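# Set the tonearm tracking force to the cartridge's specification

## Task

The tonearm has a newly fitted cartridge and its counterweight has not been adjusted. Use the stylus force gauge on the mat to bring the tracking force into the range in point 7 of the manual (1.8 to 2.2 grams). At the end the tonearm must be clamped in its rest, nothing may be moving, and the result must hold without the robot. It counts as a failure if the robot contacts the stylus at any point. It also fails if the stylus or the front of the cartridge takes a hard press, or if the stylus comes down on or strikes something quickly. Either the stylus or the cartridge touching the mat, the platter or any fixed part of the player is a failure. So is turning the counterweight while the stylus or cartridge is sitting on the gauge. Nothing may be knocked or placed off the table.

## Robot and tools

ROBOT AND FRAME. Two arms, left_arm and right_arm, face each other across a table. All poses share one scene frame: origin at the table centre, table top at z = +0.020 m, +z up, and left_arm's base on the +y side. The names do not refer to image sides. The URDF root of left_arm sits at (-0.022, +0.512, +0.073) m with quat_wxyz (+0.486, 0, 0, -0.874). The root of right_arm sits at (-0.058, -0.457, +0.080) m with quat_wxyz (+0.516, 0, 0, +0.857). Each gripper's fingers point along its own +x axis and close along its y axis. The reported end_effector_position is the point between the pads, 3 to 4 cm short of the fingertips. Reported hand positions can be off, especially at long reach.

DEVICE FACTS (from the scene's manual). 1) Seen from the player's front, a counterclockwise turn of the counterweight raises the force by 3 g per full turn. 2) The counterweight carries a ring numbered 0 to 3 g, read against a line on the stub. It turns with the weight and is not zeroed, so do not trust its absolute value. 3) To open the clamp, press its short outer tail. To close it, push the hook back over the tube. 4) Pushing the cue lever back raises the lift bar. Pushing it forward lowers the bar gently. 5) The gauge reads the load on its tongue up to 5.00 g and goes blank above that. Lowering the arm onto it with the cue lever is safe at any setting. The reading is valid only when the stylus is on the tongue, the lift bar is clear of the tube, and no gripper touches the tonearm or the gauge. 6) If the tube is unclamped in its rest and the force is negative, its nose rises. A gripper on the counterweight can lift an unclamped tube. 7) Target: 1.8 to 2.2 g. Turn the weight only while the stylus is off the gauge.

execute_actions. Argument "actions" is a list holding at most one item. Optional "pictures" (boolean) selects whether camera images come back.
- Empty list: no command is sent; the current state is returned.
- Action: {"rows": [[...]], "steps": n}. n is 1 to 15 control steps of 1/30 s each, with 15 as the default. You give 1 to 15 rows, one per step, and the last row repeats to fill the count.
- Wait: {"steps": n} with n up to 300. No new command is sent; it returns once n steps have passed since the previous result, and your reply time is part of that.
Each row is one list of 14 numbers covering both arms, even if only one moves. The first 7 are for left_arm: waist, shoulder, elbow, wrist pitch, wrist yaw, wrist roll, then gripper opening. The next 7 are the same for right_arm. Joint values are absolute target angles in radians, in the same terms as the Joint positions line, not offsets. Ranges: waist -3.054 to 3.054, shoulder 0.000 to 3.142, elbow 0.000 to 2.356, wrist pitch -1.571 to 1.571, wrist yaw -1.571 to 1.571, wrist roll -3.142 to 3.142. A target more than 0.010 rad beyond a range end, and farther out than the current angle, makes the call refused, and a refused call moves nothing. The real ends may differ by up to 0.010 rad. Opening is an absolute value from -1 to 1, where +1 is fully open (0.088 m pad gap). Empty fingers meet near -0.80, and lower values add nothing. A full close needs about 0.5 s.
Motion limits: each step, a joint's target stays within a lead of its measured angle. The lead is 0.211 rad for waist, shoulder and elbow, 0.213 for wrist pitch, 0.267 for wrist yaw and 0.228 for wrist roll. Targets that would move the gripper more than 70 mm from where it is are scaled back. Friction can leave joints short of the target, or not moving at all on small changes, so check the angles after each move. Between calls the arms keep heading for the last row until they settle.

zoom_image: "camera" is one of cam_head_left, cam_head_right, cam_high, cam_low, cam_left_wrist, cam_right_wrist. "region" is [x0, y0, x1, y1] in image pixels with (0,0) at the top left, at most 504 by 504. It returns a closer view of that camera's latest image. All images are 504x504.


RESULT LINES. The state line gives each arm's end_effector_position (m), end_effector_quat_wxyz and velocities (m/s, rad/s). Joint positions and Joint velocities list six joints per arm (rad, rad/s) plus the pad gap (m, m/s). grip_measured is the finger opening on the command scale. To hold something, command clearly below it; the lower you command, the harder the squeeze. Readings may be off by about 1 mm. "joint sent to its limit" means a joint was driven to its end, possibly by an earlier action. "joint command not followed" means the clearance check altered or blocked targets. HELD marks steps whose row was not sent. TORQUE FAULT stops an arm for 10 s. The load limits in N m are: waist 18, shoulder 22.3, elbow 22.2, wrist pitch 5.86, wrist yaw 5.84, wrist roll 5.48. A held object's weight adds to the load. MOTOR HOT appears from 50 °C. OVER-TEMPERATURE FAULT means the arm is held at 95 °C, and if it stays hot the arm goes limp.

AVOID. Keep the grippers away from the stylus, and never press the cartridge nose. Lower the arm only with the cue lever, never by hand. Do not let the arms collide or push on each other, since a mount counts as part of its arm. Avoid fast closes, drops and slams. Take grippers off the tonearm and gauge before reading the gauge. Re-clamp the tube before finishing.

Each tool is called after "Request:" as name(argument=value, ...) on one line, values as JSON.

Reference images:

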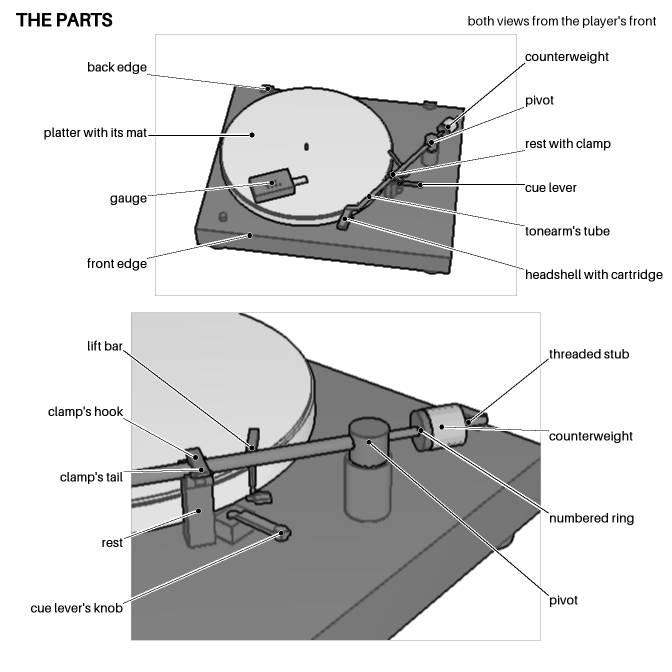

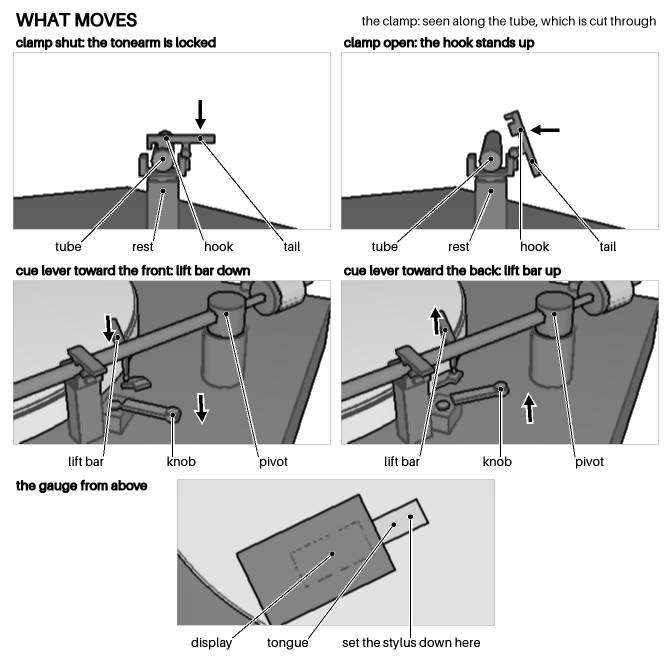

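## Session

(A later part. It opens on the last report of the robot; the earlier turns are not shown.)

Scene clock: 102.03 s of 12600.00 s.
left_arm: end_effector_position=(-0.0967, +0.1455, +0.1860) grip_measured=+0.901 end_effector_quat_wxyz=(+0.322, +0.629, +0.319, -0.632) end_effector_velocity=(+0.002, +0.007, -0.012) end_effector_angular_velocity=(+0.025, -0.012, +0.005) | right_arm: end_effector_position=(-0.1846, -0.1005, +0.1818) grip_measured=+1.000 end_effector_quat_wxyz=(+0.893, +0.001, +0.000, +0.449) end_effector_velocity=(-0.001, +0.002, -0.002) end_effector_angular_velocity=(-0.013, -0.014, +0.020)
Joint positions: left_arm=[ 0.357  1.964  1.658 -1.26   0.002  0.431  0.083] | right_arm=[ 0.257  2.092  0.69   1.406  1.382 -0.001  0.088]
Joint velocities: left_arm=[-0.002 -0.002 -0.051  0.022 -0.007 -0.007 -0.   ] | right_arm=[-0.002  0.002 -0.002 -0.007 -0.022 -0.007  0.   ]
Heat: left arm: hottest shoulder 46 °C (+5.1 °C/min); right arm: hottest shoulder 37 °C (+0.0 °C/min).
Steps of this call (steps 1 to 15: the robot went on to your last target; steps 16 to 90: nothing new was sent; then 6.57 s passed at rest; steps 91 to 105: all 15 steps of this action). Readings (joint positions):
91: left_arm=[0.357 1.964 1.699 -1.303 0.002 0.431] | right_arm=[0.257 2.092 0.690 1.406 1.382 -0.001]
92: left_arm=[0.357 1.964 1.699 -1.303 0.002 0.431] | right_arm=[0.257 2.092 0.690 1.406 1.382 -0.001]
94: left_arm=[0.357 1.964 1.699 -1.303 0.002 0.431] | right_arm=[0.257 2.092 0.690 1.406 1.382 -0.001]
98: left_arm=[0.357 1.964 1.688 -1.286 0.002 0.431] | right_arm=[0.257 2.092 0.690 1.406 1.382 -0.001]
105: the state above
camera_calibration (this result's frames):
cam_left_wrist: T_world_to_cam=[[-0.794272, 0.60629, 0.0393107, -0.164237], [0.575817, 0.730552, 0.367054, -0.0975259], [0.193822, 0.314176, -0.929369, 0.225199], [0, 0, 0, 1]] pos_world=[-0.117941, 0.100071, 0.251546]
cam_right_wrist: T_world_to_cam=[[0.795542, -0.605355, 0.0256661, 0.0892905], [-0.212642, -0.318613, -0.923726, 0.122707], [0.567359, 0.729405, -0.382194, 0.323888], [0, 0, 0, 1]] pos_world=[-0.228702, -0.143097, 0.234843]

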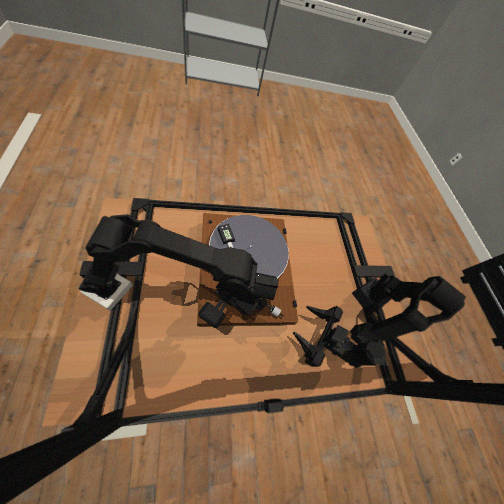

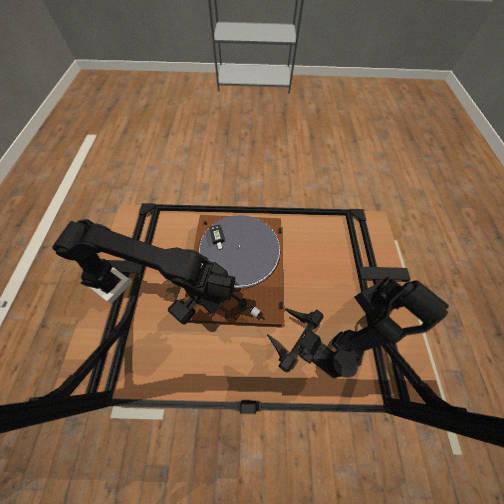

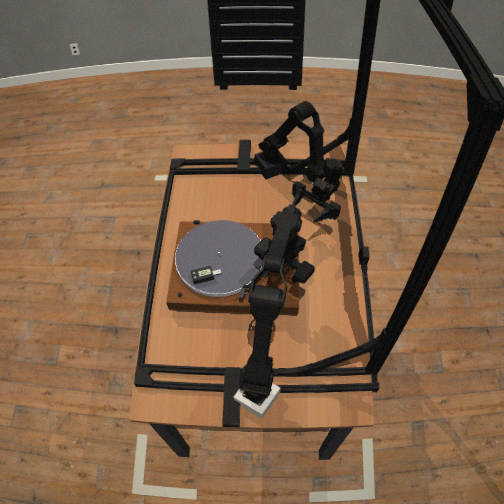

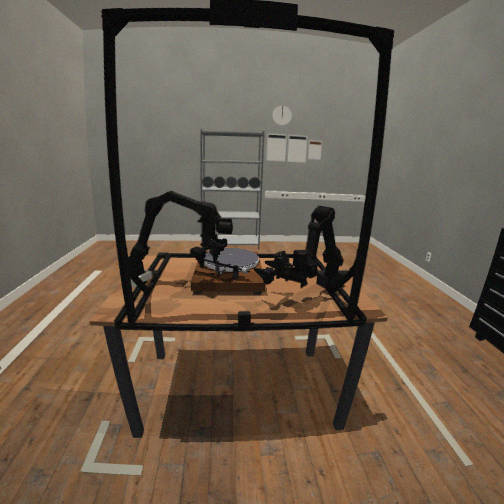

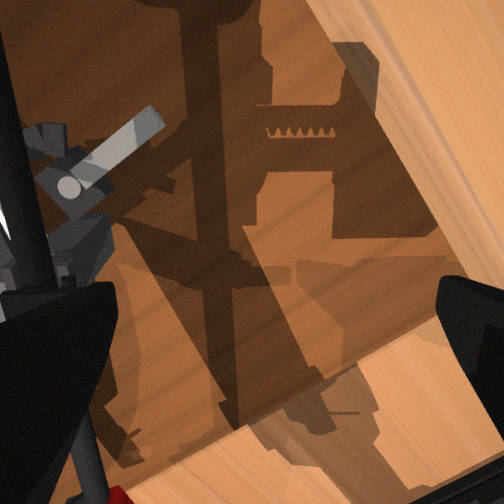

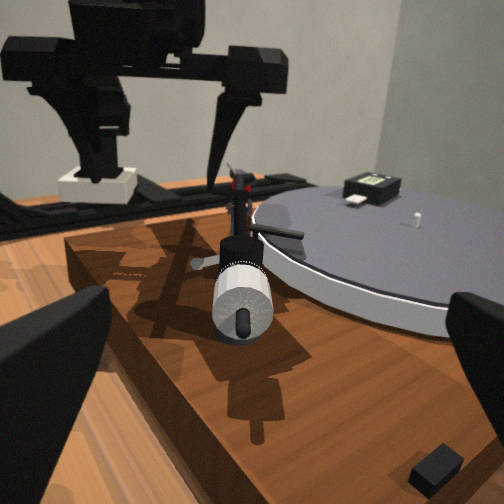

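Request:
execute_actions(actions=[{"rows":[[0.357,1.963,1.645,-1.253,0,0.435,0.94,0.258,2.099,0.691,1.408,1.38,0,1],[0.357,1.963,1.645,-1.253,0,0.435,0.94,0.258,2.099,0.691,1.408,1.38,0,1],[0.357,1.963,1.645,-1.253,0,0.435,0.94,0.258,2.099,0.691,1.408,1.38,0,1],[0.357,1.963,1.64,-1.248,0,0.435,0.94,0.258,2.099,0.691,1.408,1.38,0,1],[0.357,1.963,1.635,-1.243,0,0.435,0.94,0.258,2.099,0.691,1.408,1.38,0,1],[0.357,1.963,1.63,-1.238,0,0.435,0.94,0.258,2.099,0.691,1.408,1.38,0,1],[0.357,1.964,1.625,-1.233,0,0.435,0.94,0.258,2.099,0.691,1.408,1.38,0,1],[0.357,1.964,1.62,-1.228,0,0.435,0.94,0.258,2.099,0.691,1.408,1.38,0,1]],"steps":15}])

Request:
zoom_image(camera="cam_low", region=[195, 235, 255, 285])

Request:
zoom_image(camera="cam_right_wrist", region=[190, 150, 290, 250])

Scene clock: 108.50 s of 12600.00 s.
left_arm: end_effector_position=(-0.0969, +0.1456, +0.1815) grip_measured=+0.938 end_effector_quat_wxyz=(+0.323, +0.628, +0.318, -0.633) end_effector_velocity=(-0.001, +0.005, -0.001) end_effector_angular_velocity=(+0.011, -0.010, +0.000) | right_arm: end_effector_position=(-0.1846, -0.1005, +0.1817) grip_measured=+1.000 end_effector_quat_wxyz=(+0.893, +0.001, +0.000, +0.449) end_effector_velocity=(+0.000, +0.001, -0.000) end_effector_angular_velocity=(-0.010, -0.011, +0.005)
Joint positions: left_arm=[ 0.357  1.961  1.637 -1.237  0.001  0.431  0.085] | right_arm=[ 0.257  2.092  0.69   1.406  1.382 -0.001  0.088]
Joint velocities: left_arm=[-0.007 -0.007 -0.012 -0.007 -0.007 -0.007 -0.   ] | right_arm=[-0.002 -0.002 -0.002 -0.007 -0.007 -0.007  0.   ]
Heat: left arm: hottest shoulder 47 °C (+5.0 °C/min); right arm: hottest shoulder 37 °C (-1.0 °C/min).
Steps of this call (steps 1 to 15: the robot went on to your last target; steps 16 to 90: nothing new was sent; then 2.97 s passed at rest; steps 91 to 105: all 15 steps of this action). Readings (joint positions):
91: left_arm=[0.357 1.964 1.656 -1.256 0.002 0.431] | right_arm=[0.257 2.092 0.690 1.406 1.382 -0.001]
92: left_arm=[0.357 1.964 1.655 -1.255 0.002 0.431] | right_arm=[0.257 2.092 0.690 1.406 1.382 -0.001]
94: left_arm=[0.357 1.964 1.654 -1.254 0.002 0.431] | right_arm=[0.257 2.092 0.690 1.406 1.382 -0.001]
98: left_arm=[0.357 1.964 1.643 -1.242 0.002 0.431] | right_arm=[0.257 2.092 0.690 1.406 1.382 -0.001]
105: the state above
camera_calibration (this result's frames):
cam_left_wrist: T_world_to_cam=[[-0.793559, 0.60737, 0.0369628, -0.163932], [0.576845, 0.731561, 0.363411, -0.0951952], [0.193685, 0.30971, -0.930895, 0.222028], [0, 0, 0, 1]] pos_world=[-0.11818, 0.100444, 0.247339]
cam_right_wrist: T_world_to_cam=[[0.795535, -0.605347, 0.0260414, 0.0892242], [-0.212404, -0.318873, -0.923691, 0.122603], [0.567458, 0.729297, -0.382253, 0.323858], [0, 0, 0, 1]] pos_world=[-0.228715, -0.143082, 0.234719]

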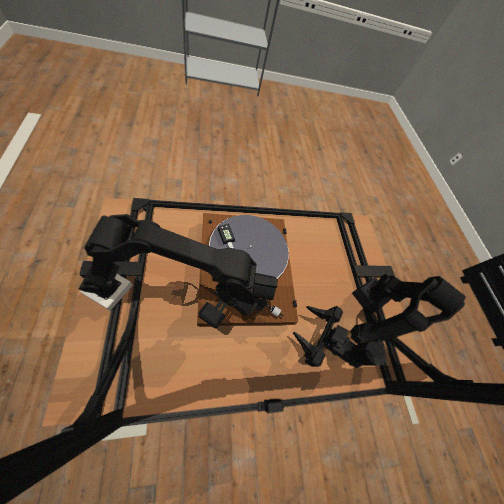

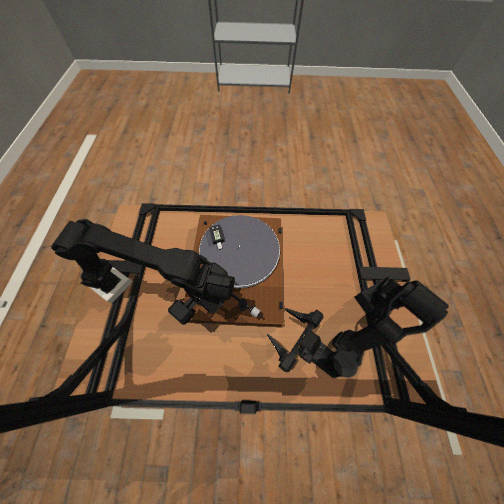

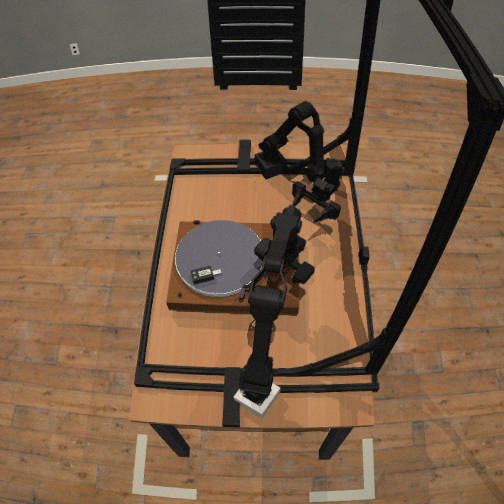

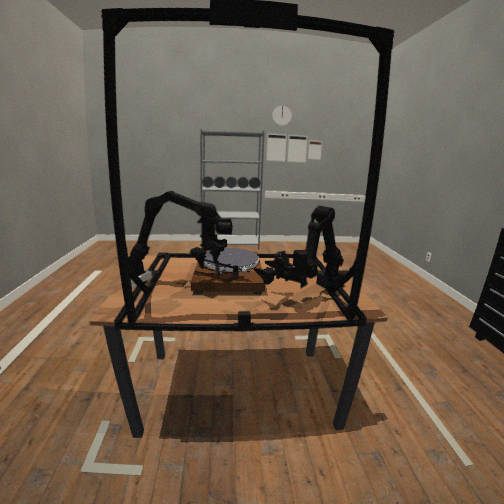

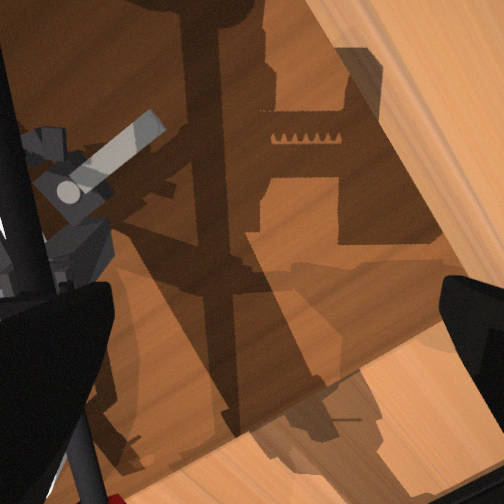

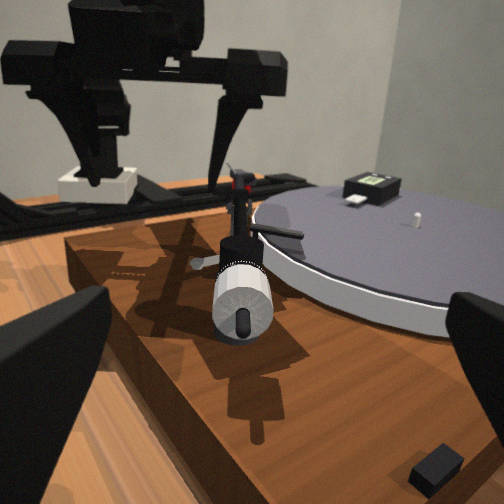

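Region (195, 235, 255, 285) of cam_low's 504x504 image, scaled by 8.400, with more detail than that image has.

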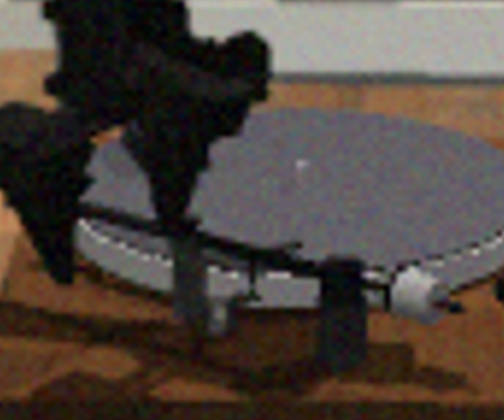

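Region (190, 150, 290, 250) of cam_right_wrist's 504x504 image, scaled by 5.040, with more detail than that image has.

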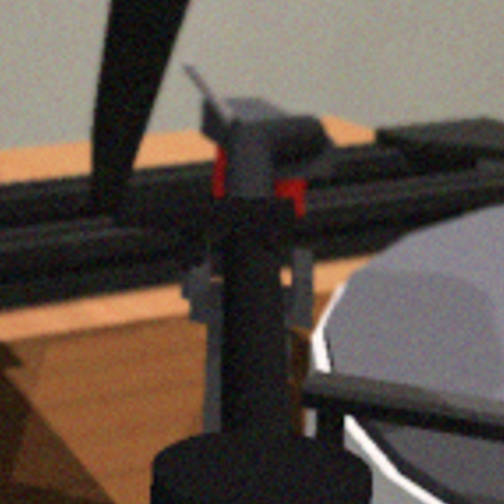

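Request:
execute_actions(actions=[{"rows":[[0.357,1.965,1.618,-1.226,0,0.435,0.94,0.258,2.099,0.691,1.408,1.38,0,1],[0.357,1.966,1.614,-1.221,0,0.435,0.94,0.258,2.099,0.691,1.408,1.38,0,1],[0.357,1.967,1.61,-1.216,0,0.435,0.94,0.258,2.099,0.691,1.408,1.38,0,1],[0.357,1.968,1.606,-1.211,0,0.435,0.94,0.258,2.099,0.691,1.408,1.38,0,1],[0.357,1.969,1.602,-1.206,0,0.435,0.94,0.258,2.099,0.691,1.408,1.38,0,1],[0.357,1.97,1.598,-1.201,0,0.435,0.94,0.258,2.099,0.691,1.408,1.38,0,1]],"steps":15}])

Request:
zoom_image(camera="cam_right_wrist", region=[190, 150, 290, 250])

Scene clock: 115.97 s of 12600.00 s.
left_arm: end_effector_position=(-0.0982, +0.1457, +0.1739) grip_measured=+0.940 end_effector_quat_wxyz=(+0.322, +0.627, +0.316, -0.635) end_effector_velocity=(+0.007, +0.005, -0.001) end_effector_angular_velocity=(+0.022, -0.027, +0.000) | right_arm: end_effector_position=(-0.1846, -0.1005, +0.1816) grip_measured=+1.000 end_effector_quat_wxyz=(+0.893, +0.001, +0.000, +0.449) end_effector_velocity=(+0.000, +0.001, -0.000) end_effector_angular_velocity=(-0.001, +0.001, +0.005)
Joint positions: left_arm=[ 0.353  1.962  1.608 -1.203  0.002  0.431  0.085] | right_arm=[ 0.257  2.093  0.69   1.406  1.382 -0.001  0.088]
Joint velocities: left_arm=[ 0.007 -0.002 -0.007 -0.022 -0.022  0.007 -0.   ] | right_arm=[-0.002 -0.002 -0.002 -0.007 -0.007  0.007  0.   ]
Heat: left arm: hottest shoulder 47 °C (+4.0 °C/min); right arm: hottest shoulder 37 °C (-1.0 °C/min).
Steps of this call (steps 1 to 15: the robot went on to your last target; steps 16 to 90: nothing new was sent; then 3.97 s passed at rest; steps 91 to 105: all 15 steps of this action). Readings (joint positions):
91: left_arm=[0.356 1.961 1.635 -1.235 0.001 0.431] | right_arm=[0.257 2.093 0.690 1.406 1.382 -0.001]
92: left_arm=[0.356 1.961 1.634 -1.234 0.001 0.431] | right_arm=[0.257 2.093 0.690 1.406 1.382 -0.001]
94: left_arm=[0.355 1.961 1.629 -1.230 0.002 0.431] | right_arm=[0.257 2.093 0.690 1.406 1.382 -0.001]
98: left_arm=[0.353 1.961 1.614 -1.213 0.004 0.431] | right_arm=[0.257 2.093 0.690 1.406 1.382 -0.001]
105: the state above
camera_calibration (this result's frames):
cam_left_wrist: T_world_to_cam=[[-0.791627, 0.609915, 0.0364881, -0.164849], [0.579741, 0.730922, 0.360073, -0.0907605], [0.192944, 0.306197, -0.93221, 0.215822], [0, 0, 0, 1]] pos_world=[-0.119523, 0.100798, 0.239887]
cam_right_wrist: T_world_to_cam=[[0.795535, -0.605347, 0.0260414, 0.0892255], [-0.212404, -0.318873, -0.923691, 0.122521], [0.567458, 0.729297, -0.382253, 0.323824], [0, 0, 0, 1]] pos_world=[-0.228715, -0.143083, 0.234631]

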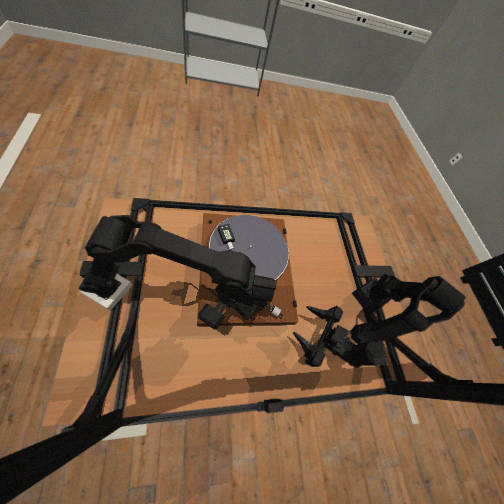

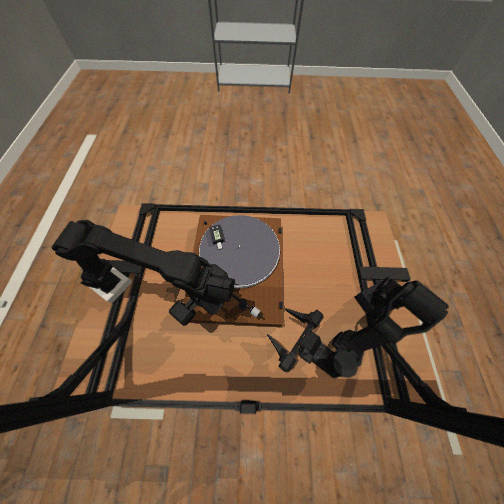

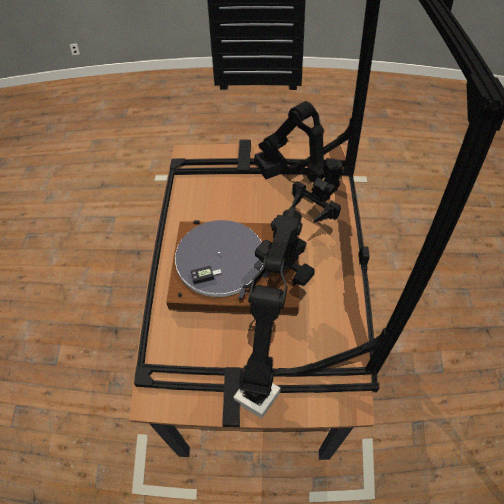

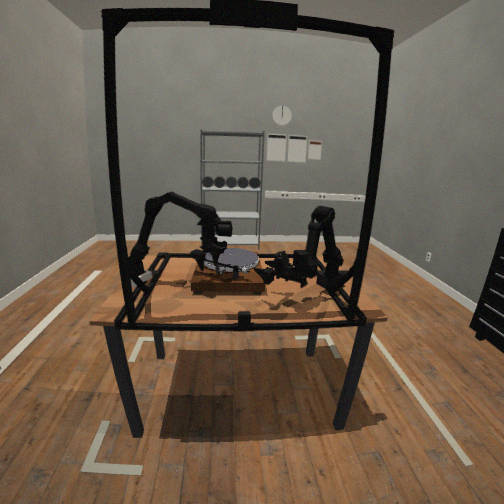

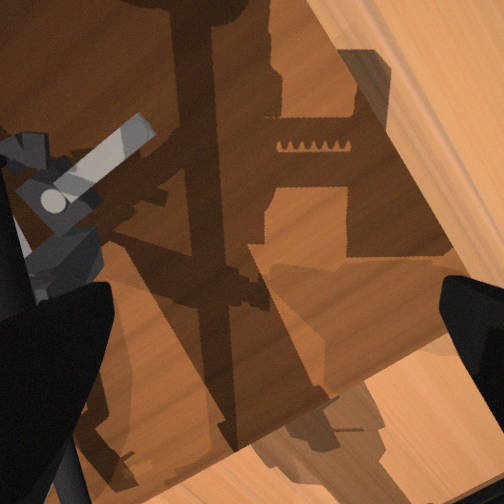

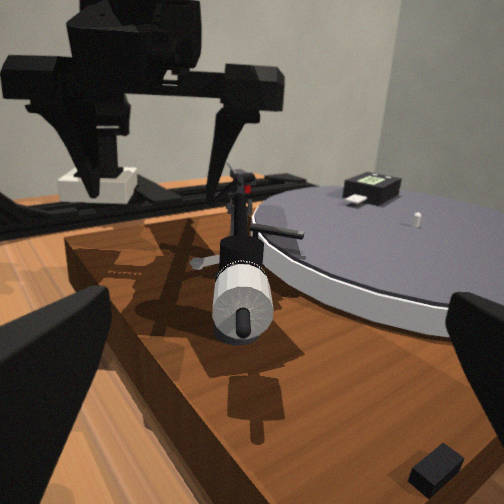

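Region (190, 150, 290, 250) of cam_right_wrist's 504x504 image, scaled by 5.040, with more detail than that image has.

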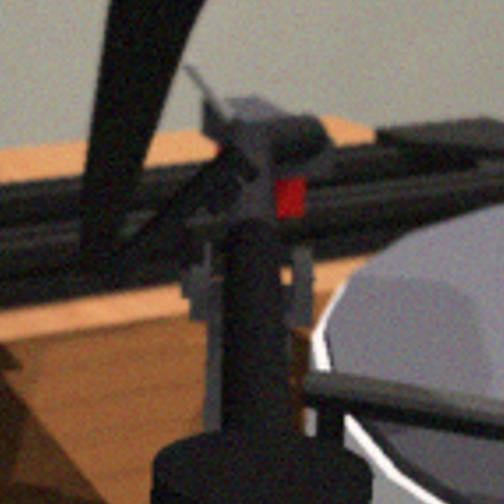

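Request:
execute_actions(actions=[{"rows":[[0.357,1.971,1.594,-1.196,0,0.435,0.95,0.258,2.099,0.691,1.408,1.38,0,1],[0.357,1.972,1.59,-1.191,0,0.435,0.96,0.258,2.099,0.691,1.408,1.38,0,1],[0.357,1.973,1.586,-1.186,0,0.435,0.97,0.258,2.099,0.691,1.408,1.38,0,1],[0.357,1.974,1.582,-1.181,0,0.435,0.98,0.258,2.099,0.691,1.408,1.38,0,1],[0.357,1.975,1.578,-1.176,0,0.435,0.99,0.258,2.099,0.691,1.408,1.38,0,1],[0.357,1.976,1.574,-1.171,0,0.435,1,0.258,2.099,0.691,1.408,1.38,0,1]],"steps":15}])

Request:
zoom_image(camera="cam_right_wrist", region=[190, 150, 290, 250])

Scene clock: 120.17 s of 12600.00 s.
left_arm: end_effector_position=(-0.0987, +0.1454, +0.1677) grip_measured=+0.995 end_effector_quat_wxyz=(+0.322, +0.627, +0.316, -0.636) end_effector_velocity=(+0.001, +0.003, -0.001) end_effector_angular_velocity=(+0.010, -0.010, -0.024) | right_arm: end_effector_position=(-0.1846, -0.1005, +0.1814) grip_measured=+1.000 end_effector_quat_wxyz=(+0.893, +0.001, +0.000, +0.449) end_effector_velocity=(-0.001, -0.000, +0.001) end_effector_angular_velocity=(-0.008, -0.013, +0.010)
Joint positions: left_arm=[ 0.353  1.964  1.587 -1.178  0.004  0.431  0.088] | right_arm=[ 0.257  2.093  0.69   1.406  1.382 -0.001  0.088]
Joint velocities: left_arm=[-0.002 -0.002 -0.007 -0.007 -0.007  0.022  0.   ] | right_arm=[ 0.002 -0.002 -0.002  0.007 -0.007 -0.022  0.   ]
Heat: left arm: hottest shoulder 46 °C (+3.0 °C/min); right arm: hottest shoulder 37 °C (-1.0 °C/min).
Steps of this call (steps 1 to 15: the robot went on to your last target; steps 16 to 90: nothing new was sent; then 0.70 s passed at rest; steps 91 to 105: all 15 steps of this action). Readings (joint positions):
91: left_arm=[0.354 1.962 1.607 -1.202 0.002 0.431] | right_arm=[0.257 2.093 0.690 1.406 1.382 -0.001]
92: left_arm=[0.354 1.962 1.605 -1.199 0.002 0.431] | right_arm=[0.257 2.093 0.690 1.406 1.382 -0.001]
94: left_arm=[0.354 1.962 1.600 -1.192 0.002 0.431] | right_arm=[0.257 2.093 0.690 1.406 1.382 -0.001]
98: left_arm=[0.354 1.964 1.588 -1.179 0.004 0.431] | right_arm=[0.257 2.093 0.690 1.406 1.382 -0.001]
105: the state above
camera_calibration (this result's frames):
cam_left_wrist: T_world_to_cam=[[-0.791311, 0.610291, 0.0370235, -0.164932], [0.580711, 0.731248, 0.357842, -0.0876901], [0.191315, 0.304665, -0.933048, 0.210418], [0, 0, 0, 1]] pos_world=[-0.119846, 0.100673, 0.233816]
cam_right_wrist: T_world_to_cam=[[0.795528, -0.60534, 0.0264168, 0.0891592], [-0.212165, -0.319132, -0.923656, 0.122417], [0.567556, 0.72919, -0.382311, 0.323795], [0, 0, 0, 1]] pos_world=[-0.228728, -0.143069, 0.234506]

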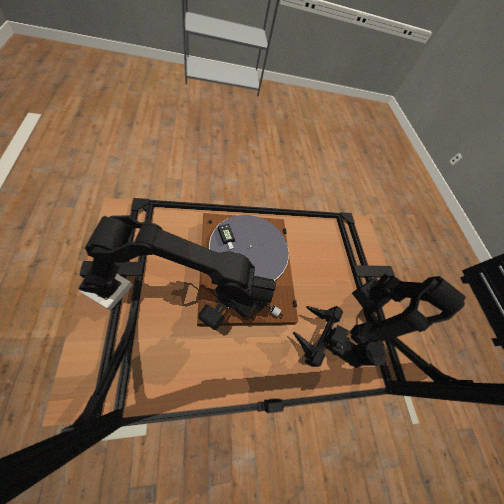

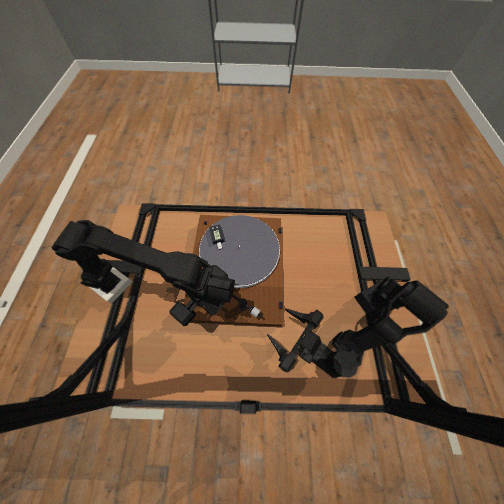

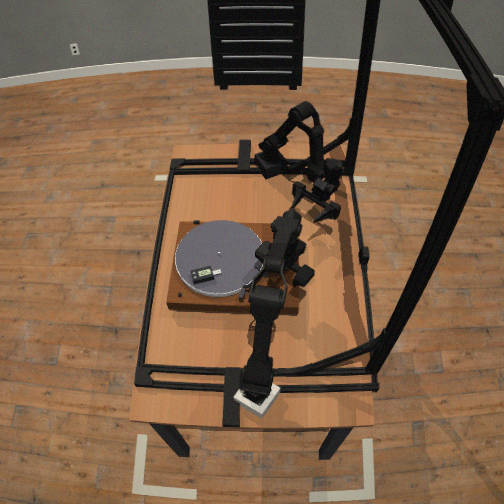

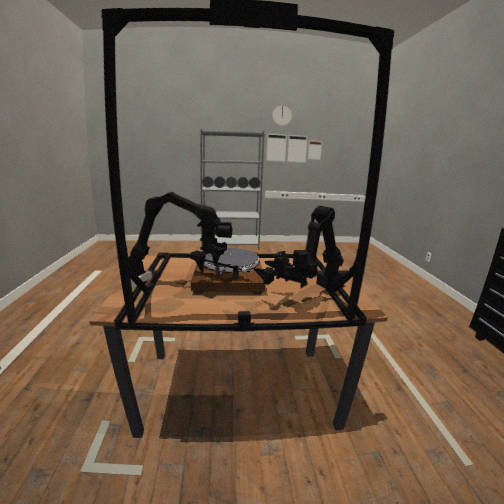

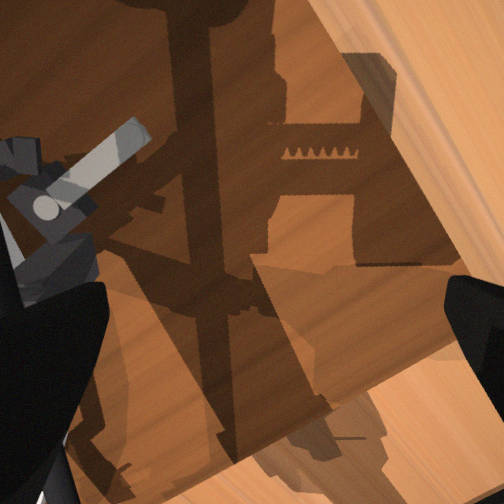

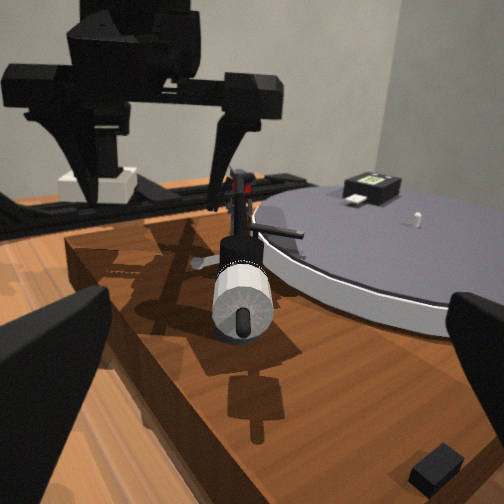

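Region (190, 150, 290, 250) of cam_right_wrist's 504x504 image, scaled by 5.040, with more detail than that image has.

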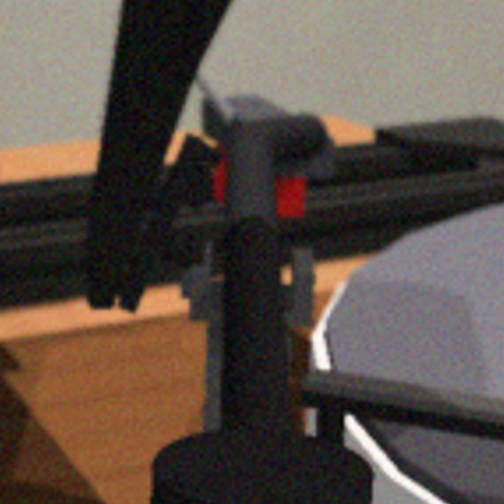

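Request:
execute_actions(actions=[{"rows":[[0.354,1.964,1.587,-1.178,0,0.435,0.6,0.258,2.099,0.691,1.408,1.38,0,1],[0.354,1.964,1.587,-1.178,0,0.435,0.6,0.258,2.099,0.691,1.408,1.38,0,1],[0.354,1.964,1.587,-1.178,0,0.435,0.6,0.258,2.099,0.691,1.408,1.38,0,1],[0.354,1.964,1.587,-1.178,0,0.435,0.6,0.258,2.099,0.691,1.408,1.38,0,1],[0.354,1.964,1.587,-1.178,0,0.435,0.3,0.258,2.099,0.691,1.408,1.38,0,1],[0.354,1.964,1.587,-1.178,0,0.435,0.3,0.258,2.099,0.691,1.408,1.38,0,1],[0.354,1.96,1.65,-1.26,0,0.435,-0.85,0.258,2.099,0.691,1.408,1.38,0,1],[0.354,1.96,1.72,-1.33,0,0.435,-0.85,0.258,2.099,0.691,1.408,1.38,0,1],[0.354,1.94,1.85,-1.48,0,0.435,-0.85,0.258,2.099,0.691,1.408,1.38,0,1]],"steps":15}], pictures=false)

Request:
execute_actions(actions=[{"rows":[[0.03,1.94,1.85,-1.48,-0.5,3.13,-0.85,0.258,2.099,0.691,1.408,1.38,0,1]],"steps":15}], pictures=false)

Request:
execute_actions(actions=[{"steps":30}], pictures=false)

Request:
execute_actions(actions=[{"rows":[[0.03,2.027,1.497,-1.041,-0.9,3.13,-0.85,0.258,2.099,0.691,1.408,1.38,0,1]],"steps":15}], pictures=false)

Request:
execute_actions(actions=[{"steps":10}])

Scene clock: 166.63 s of 12600.00 s.
left_arm: end_effector_position=(-0.0967, +0.1535, +0.2406) grip_measured=-0.564 end_effector_quat_wxyz=(+0.322, +0.628, +0.316, -0.634) end_effector_velocity=(+0.004, +0.020, +0.104) end_effector_angular_velocity=(-0.109, +0.015, +0.020) | right_arm: end_effector_position=(-0.1847, -0.1006, +0.1814) grip_measured=+1.000 end_effector_quat_wxyz=(+0.893, +0.001, +0.000, +0.449) end_effector_velocity=(+0.000, +0.001, -0.000) end_effector_angular_velocity=(-0.010, -0.011, +0.005)
Joint positions: left_arm=[ 0.353  1.933  1.833 -1.458  0.002  0.432  0.011] | right_arm=[ 0.257  2.093  0.69   1.406  1.382 -0.001  0.088]
Joint velocities: left_arm=[-0.002 -0.129  0.237 -0.256 -0.007 -0.022 -0.175] | right_arm=[-0.002 -0.002 -0.002 -0.007 -0.007 -0.007  0.   ]
Heat: left arm: hottest shoulder 45 °C (-2.0 °C/min); right arm: hottest shoulder 37 °C (+0.0 °C/min).
Steps of this call (steps 1 to 15: the robot went on to your last target; steps 16 to 90: nothing new was sent; then 42.97 s passed at rest; steps 91 to 105: all 15 steps of this action). Readings (joint positions):
91: left_arm=[0.353 1.965 1.586 -1.176 0.003 0.431] | right_arm=[0.257 2.093 0.690 1.406 1.382 -0.001]
92: left_arm=[0.353 1.965 1.586 -1.175 0.002 0.431] | right_arm=[0.257 2.093 0.690 1.406 1.382 -0.001]
94: left_arm=[0.353 1.964 1.586 -1.175 0.002 0.432] | right_arm=[0.257 2.093 0.690 1.406 1.382 -0.001]
98: left_arm=[0.353 1.967 1.619 -1.236 0.002 0.432] | right_arm=[0.257 2.093 0.690 1.406 1.382 -0.001]
105: the state above

Scene clock: 167.13 s of 12600.00 s.
left_arm: end_effector_position=(-0.1434, +0.1616, +0.2582) grip_measured=-0.799 end_effector_quat_wxyz=(-0.068, +0.838, -0.181, -0.511) end_effector_velocity=(+0.011, -0.007, +0.002) end_effector_angular_velocity=(+0.787, -0.503, -1.718) | right_arm: end_effector_position=(-0.1847, -0.1006, +0.1814) grip_measured=+1.000 end_effector_quat_wxyz=(+0.893, +0.001, +0.000, +0.449) end_effector_velocity=(-0.001, -0.000, -0.000) end_effector_angular_velocity=(-0.001, +0.001, +0.010)
Joint positions: left_arm=[ 0.03   1.94   1.841 -1.478 -0.495  1.407  0.   ] | right_arm=[ 0.257  2.093  0.69   1.406  1.382 -0.001  0.088]
Joint velocities: left_arm=[ 0.017  0.002 -0.002  0.007 -0.051  1.971  0.   ] | right_arm=[ 0.002 -0.002 -0.002 -0.007 -0.007  0.007  0.   ]
Heat: left arm: hottest shoulder 45 °C (-2.0 °C/min); right arm: hottest shoulder 37 °C (+0.0 °C/min).
Steps of this call (steps 1 to 15: all 15 steps of this action). Readings (joint positions):
1: left_arm=[0.338 1.931 1.838 -1.464 -0.067 0.483] | right_arm=[0.257 2.093 0.690 1.406 1.382 -0.001]
2: left_arm=[0.298 1.931 1.840 -1.467 -0.157 0.551] | right_arm=[0.257 2.093 0.690 1.406 1.382 -0.001]
4: left_arm=[0.186 1.936 1.841 -1.472 -0.310 0.684] | right_arm=[0.257 2.093 0.690 1.406 1.382 -0.001]
8: left_arm=[0.026 1.940 1.841 -1.476 -0.447 0.949] | right_arm=[0.257 2.093 0.690 1.406 1.382 -0.001]
15: the state above

Scene clock: 168.13 s of 12600.00 s.
left_arm: end_effector_position=(-0.1429, +0.1614, +0.2585) grip_measured=-0.799 end_effector_quat_wxyz=(-0.675, +0.502, -0.502, -0.200) end_effector_velocity=(-0.003, +0.003, -0.000) end_effector_angular_velocity=(+0.083, -0.022, -0.150) | right_arm: end_effector_position=(-0.1847, -0.1006, +0.1813) grip_measured=+1.000 end_effector_quat_wxyz=(+0.893, +0.001, +0.000, +0.449) end_effector_velocity=(+0.002, -0.001, -0.000) end_effector_angular_velocity=(-0.010, -0.011, -0.010)
Joint positions: left_arm=[ 0.031  1.94   1.841 -1.478 -0.498  3.109  0.   ] | right_arm=[ 0.257  2.093  0.69   1.406  1.382 -0.001  0.088]
Joint velocities: left_arm=[-0.002 -0.002  0.002 -0.007  0.022  0.168  0.   ] | right_arm=[-0.002 -0.002 -0.002 -0.007  0.007 -0.007  0.   ]
Heat: left arm: hottest shoulder 45 °C (-2.0 °C/min); right arm: hottest shoulder 37 °C (+0.0 °C/min).
Steps of this call (steps 1 to 30: the robot went on to your last target). Readings (joint positions):
1: left_arm=[0.031 1.940 1.841 -1.478 -0.496 1.473] | right_arm=[0.257 2.093 0.690 1.406 1.382 -0.001]
2: left_arm=[0.031 1.940 1.841 -1.478 -0.496 1.540] | right_arm=[0.257 2.093 0.690 1.406 1.382 -0.001]
4: left_arm=[0.031 1.940 1.841 -1.478 -0.497 1.672] | right_arm=[0.257 2.093 0.690 1.406 1.382 -0.001]
8: left_arm=[0.031 1.940 1.841 -1.478 -0.497 1.935] | right_arm=[0.257 2.093 0.690 1.406 1.382 -0.001]
30: the state above

Scene clock: 168.63 s of 12600.00 s.
left_arm: end_effector_position=(-0.1112, +0.1260, +0.1784) grip_measured=-0.799 end_effector_quat_wxyz=(-0.703, +0.587, -0.398, -0.055) end_effector_velocity=(-0.006, -0.008, +0.006) end_effector_angular_velocity=(-0.069, +0.015, -0.003) | right_arm: end_effector_position=(-0.1847, -0.1006, +0.1813) grip_measured=+1.000 end_effector_quat_wxyz=(+0.893, +0.001, +0.000, +0.449) end_effector_velocity=(-0.001, +0.002, -0.000) end_effector_angular_velocity=(-0.017, -0.017, +0.020)
Joint positions: left_arm=[ 0.029  2.035  1.502 -1.046 -0.896  3.126  0.   ] | right_arm=[ 0.257  2.093  0.69   1.406  1.382 -0.001  0.088]
Joint velocities: left_arm=[-0.007 -0.007  0.002  0.051 -0.022 -0.007  0.   ] | right_arm=[-0.002 -0.007 -0.002 -0.022 -0.022 -0.007  0.   ]
Heat: left arm: hottest shoulder 45 °C (-2.0 °C/min); right arm: hottest shoulder 37 °C (+0.0 °C/min).
Steps of this call (steps 1 to 15: all 15 steps of this action). Readings (joint positions):
1: left_arm=[0.028 1.946 1.801 -1.424 -0.569 3.114] | right_arm=[0.257 2.093 0.690 1.406 1.382 -0.001]
2: left_arm=[0.027 1.947 1.754 -1.356 -0.655 3.118] | right_arm=[0.257 2.093 0.690 1.406 1.382 -0.001]
4: left_arm=[0.028 1.972 1.648 -1.230 -0.781 3.122] | right_arm=[0.257 2.093 0.690 1.406 1.382 -0.001]
8: left_arm=[0.029 2.044 1.518 -1.089 -0.863 3.124] | right_arm=[0.257 2.093 0.690 1.406 1.382 -0.001]
15: the state above

Scene clock: 168.97 s of 12600.00 s.
left_arm: end_effector_position=(-0.1114, +0.1255, +0.1786) grip_measured=-0.799 end_effector_quat_wxyz=(-0.702, +0.588, -0.398, -0.055) end_effector_velocity=(+0.002, +0.002, +0.002) end_effector_angular_velocity=(+0.004, -0.028, -0.007) | right_arm: end_effector_position=(-0.1847, -0.1006, +0.1813) grip_measured=+1.000 end_effector_quat_wxyz=(+0.893, +0.001, +0.000, +0.449) end_effector_velocity=(+0.000, +0.001, -0.002) end_effector_angular_velocity=(-0.013, -0.014, +0.005)
Joint positions: left_arm=[ 0.029  2.035  1.502 -1.043 -0.898  3.126  0.   ] | right_arm=[ 0.257  2.093  0.69   1.406  1.382 -0.001  0.088]
Joint velocities: left_arm=[-0.002 -0.002 -0.007 -0.007 -0.022  0.007  0.   ] | right_arm=[-0.002  0.002 -0.002 -0.007 -0.007 -0.007  0.   ]
Heat: left arm: hottest shoulder 45 °C (-2.0 °C/min); right arm: hottest shoulder 37 °C (+0.0 °C/min).
Steps of this call (steps 1 to 10: the robot went on to your last target). Readings (joint positions):
1: left_arm=[0.029 2.035 1.502 -1.045 -0.896 3.126] | right_arm=[0.257 2.093 0.690 1.406 1.382 -0.001]
2: left_arm=[0.029 2.035 1.502 -1.044 -0.896 3.126] | right_arm=[0.257 2.093 0.690 1.406 1.382 -0.001]
4: left_arm=[0.029 2.035 1.502 -1.044 -0.897 3.126] | right_arm=[0.257 2.093 0.690 1.406 1.382 -0.001]
8: left_arm=[0.029 2.035 1.502 -1.043 -0.898 3.126] | right_arm=[0.257 2.093 0.690 1.406 1.382 -0.001]
10: the state above
camera_calibration (this result's frames):
cam_left_wrist: T_world_to_cam=[[0.506256, -0.305792, 0.806347, -0.0410907], [-0.729938, -0.649859, 0.211836, -0.0162259], [0.459234, -0.695827, -0.552204, 0.316405], [0, 0, 0, 1]] pos_world=[-0.136346, 0.197054, 0.211291]
cam_right_wrist: T_world_to_cam=[[0.795761, -0.605035, 0.0264108, 0.0893151], [-0.212088, -0.319263, -0.923629, 0.122253], [0.56726, 0.729386, -0.382377, 0.323836], [0, 0, 0, 1]] pos_world=[-0.228844, -0.143132, 0.234385]

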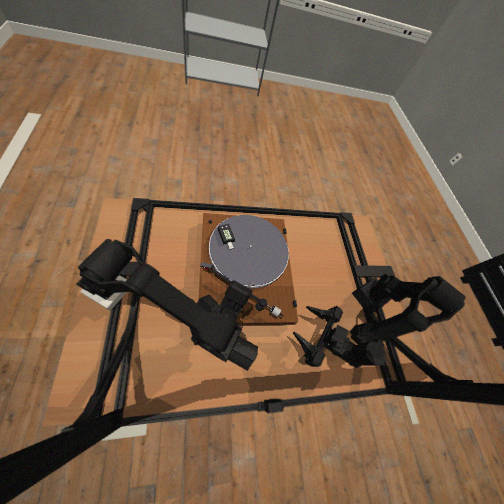

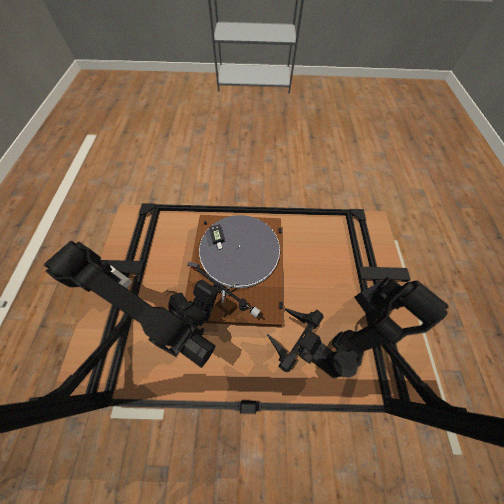

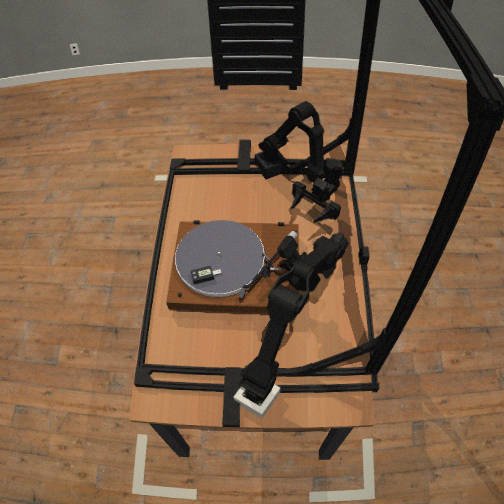

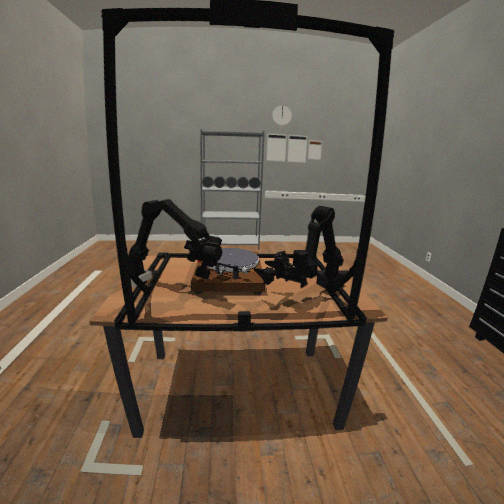

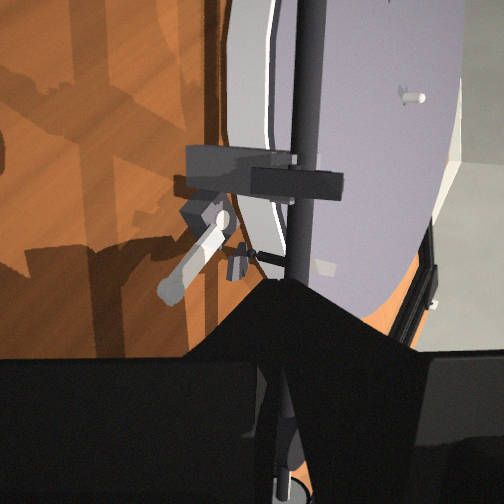

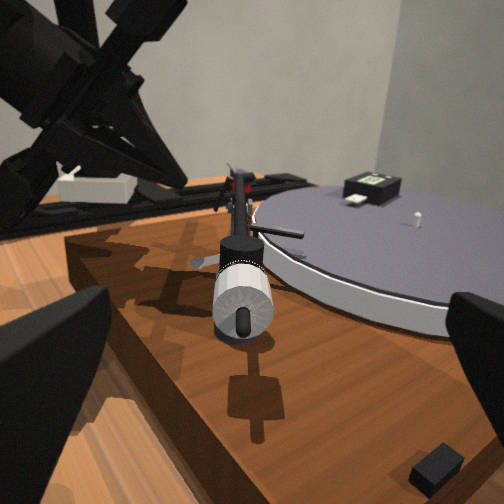

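Request:
execute_actions(actions=[{"rows":[[0.03,2.045,1.47,-0.997,-0.9,3.13,-0.85,0.258,2.099,0.691,1.408,1.38,0,1],[0.03,2.045,1.47,-0.997,-0.9,3.13,-0.85,0.258,2.099,0.691,1.408,1.38,0,1],[0.03,2.062,1.444,-0.953,-0.9,3.13,-0.85,0.258,2.099,0.691,1.408,1.38,0,1],[0.03,2.062,1.444,-0.953,-0.9,3.13,-0.85,0.258,2.099,0.691,1.408,1.38,0,1],[0.03,2.08,1.417,-0.909,-0.9,3.13,-0.85,0.258,2.099,0.691,1.408,1.38,0,1],[0.03,2.08,1.417,-0.909,-0.9,3.13,-0.85,0.258,2.099,0.691,1.408,1.38,0,1],[0.03,2.097,1.391,-0.865,-0.9,3.13,-0.85,0.258,2.099,0.691,1.408,1.38,0,1]],"steps":15}])

Scene clock: 175.50 s of 12600.00 s.
left_arm: end_effector_position=(-0.1113, +0.1253, +0.1324) grip_measured=-0.799 end_effector_quat_wxyz=(-0.700, +0.590, -0.399, -0.054) end_effector_velocity=(-0.004, -0.008, +0.002) end_effector_angular_velocity=(-0.069, +0.015, +0.002) | right_arm: end_effector_position=(-0.1848, -0.1005, +0.1813) grip_measured=+1.000 end_effector_quat_wxyz=(+0.893, +0.001, +0.000, +0.449) end_effector_velocity=(+0.002, -0.003, +0.001) end_effector_angular_velocity=(-0.006, -0.007, -0.020)
Joint positions: left_arm=[ 0.029  2.095  1.397 -0.87  -0.899  3.127  0.   ] | right_arm=[ 0.257  2.094  0.69   1.406  1.382 -0.001  0.088]
Joint velocities: left_arm=[-0.002 -0.002 -0.007  0.066 -0.022 -0.007  0.   ] | right_arm=[ 0.002 -0.007 -0.002 -0.007  0.022 -0.007  0.   ]
Heat: left arm: hottest shoulder 46 °C (-1.0 °C/min); right arm: hottest shoulder 37 °C (+0.0 °C/min).
Steps of this call (steps 1 to 15: the robot went on to your last target; steps 16 to 90: nothing new was sent; then 3.03 s passed at rest; steps 91 to 105: all 15 steps of this action). Readings (joint positions):
91: left_arm=[0.029 2.034 1.498 -1.033 -0.898 3.126] | right_arm=[0.257 2.093 0.690 1.406 1.382 -0.001]
92: left_arm=[0.029 2.034 1.493 -1.021 -0.899 3.126] | right_arm=[0.257 2.093 0.690 1.406 1.382 -0.001]
94: left_arm=[0.029 2.037 1.477 -0.987 -0.899 3.126] | right_arm=[0.257 2.093 0.690 1.406 1.382 -0.001]
98: left_arm=[0.029 2.066 1.428 -0.906 -0.900 3.126] | right_arm=[0.257 2.093 0.690 1.406 1.382 -0.001]
105: the state above
camera_calibration (this result's frames):
cam_left_wrist: T_world_to_cam=[[0.507709, -0.30084, 0.807296, -0.00455754], [-0.729957, -0.647923, 0.217621, -0.00749489], [0.457596, -0.699779, -0.548557, 0.290621], [0, 0, 0, 1]] pos_world=[-0.136144, 0.197144, 0.164733]
cam_right_wrist: T_world_to_cam=[[0.795761, -0.605035, 0.0264108, 0.0894023], [-0.212088, -0.319263, -0.923629, 0.122215], [0.56726, 0.729386, -0.382377, 0.323804], [0, 0, 0, 1]] pos_world=[-0.228903, -0.143068, 0.234335]

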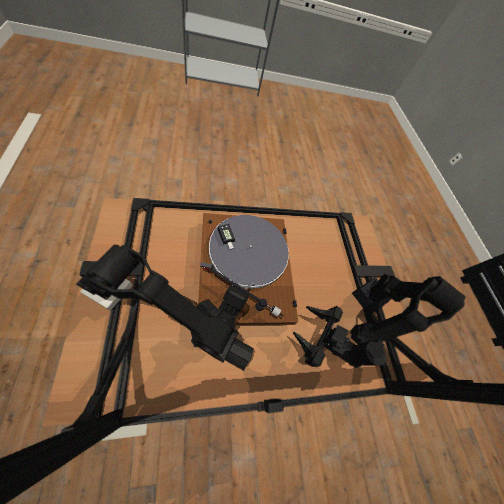

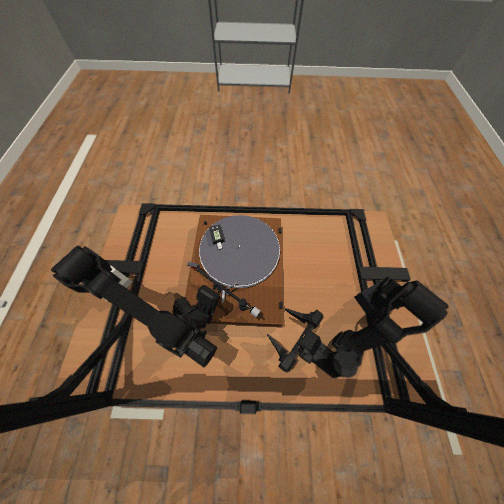

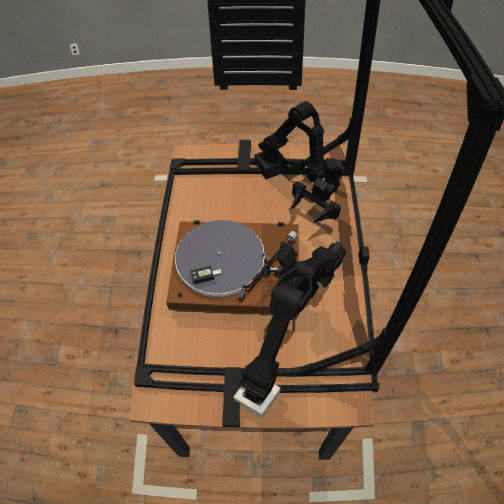

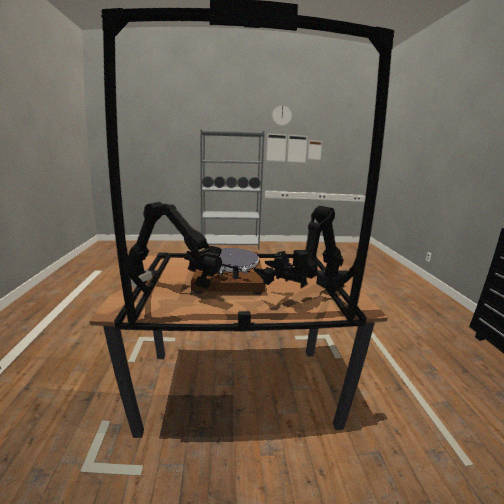

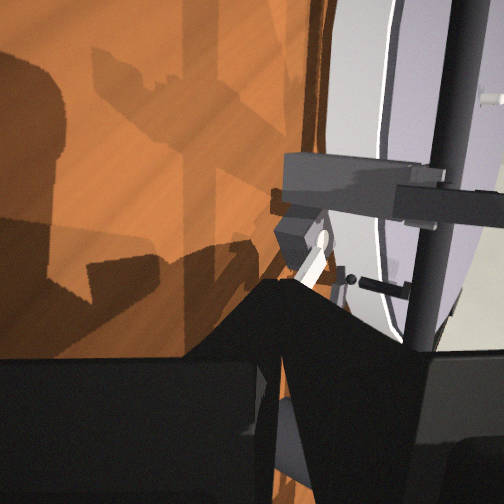

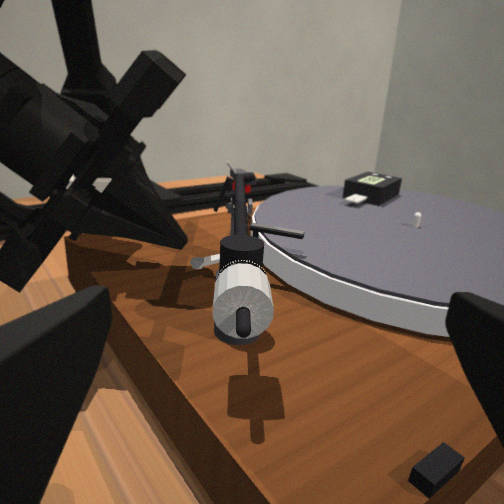

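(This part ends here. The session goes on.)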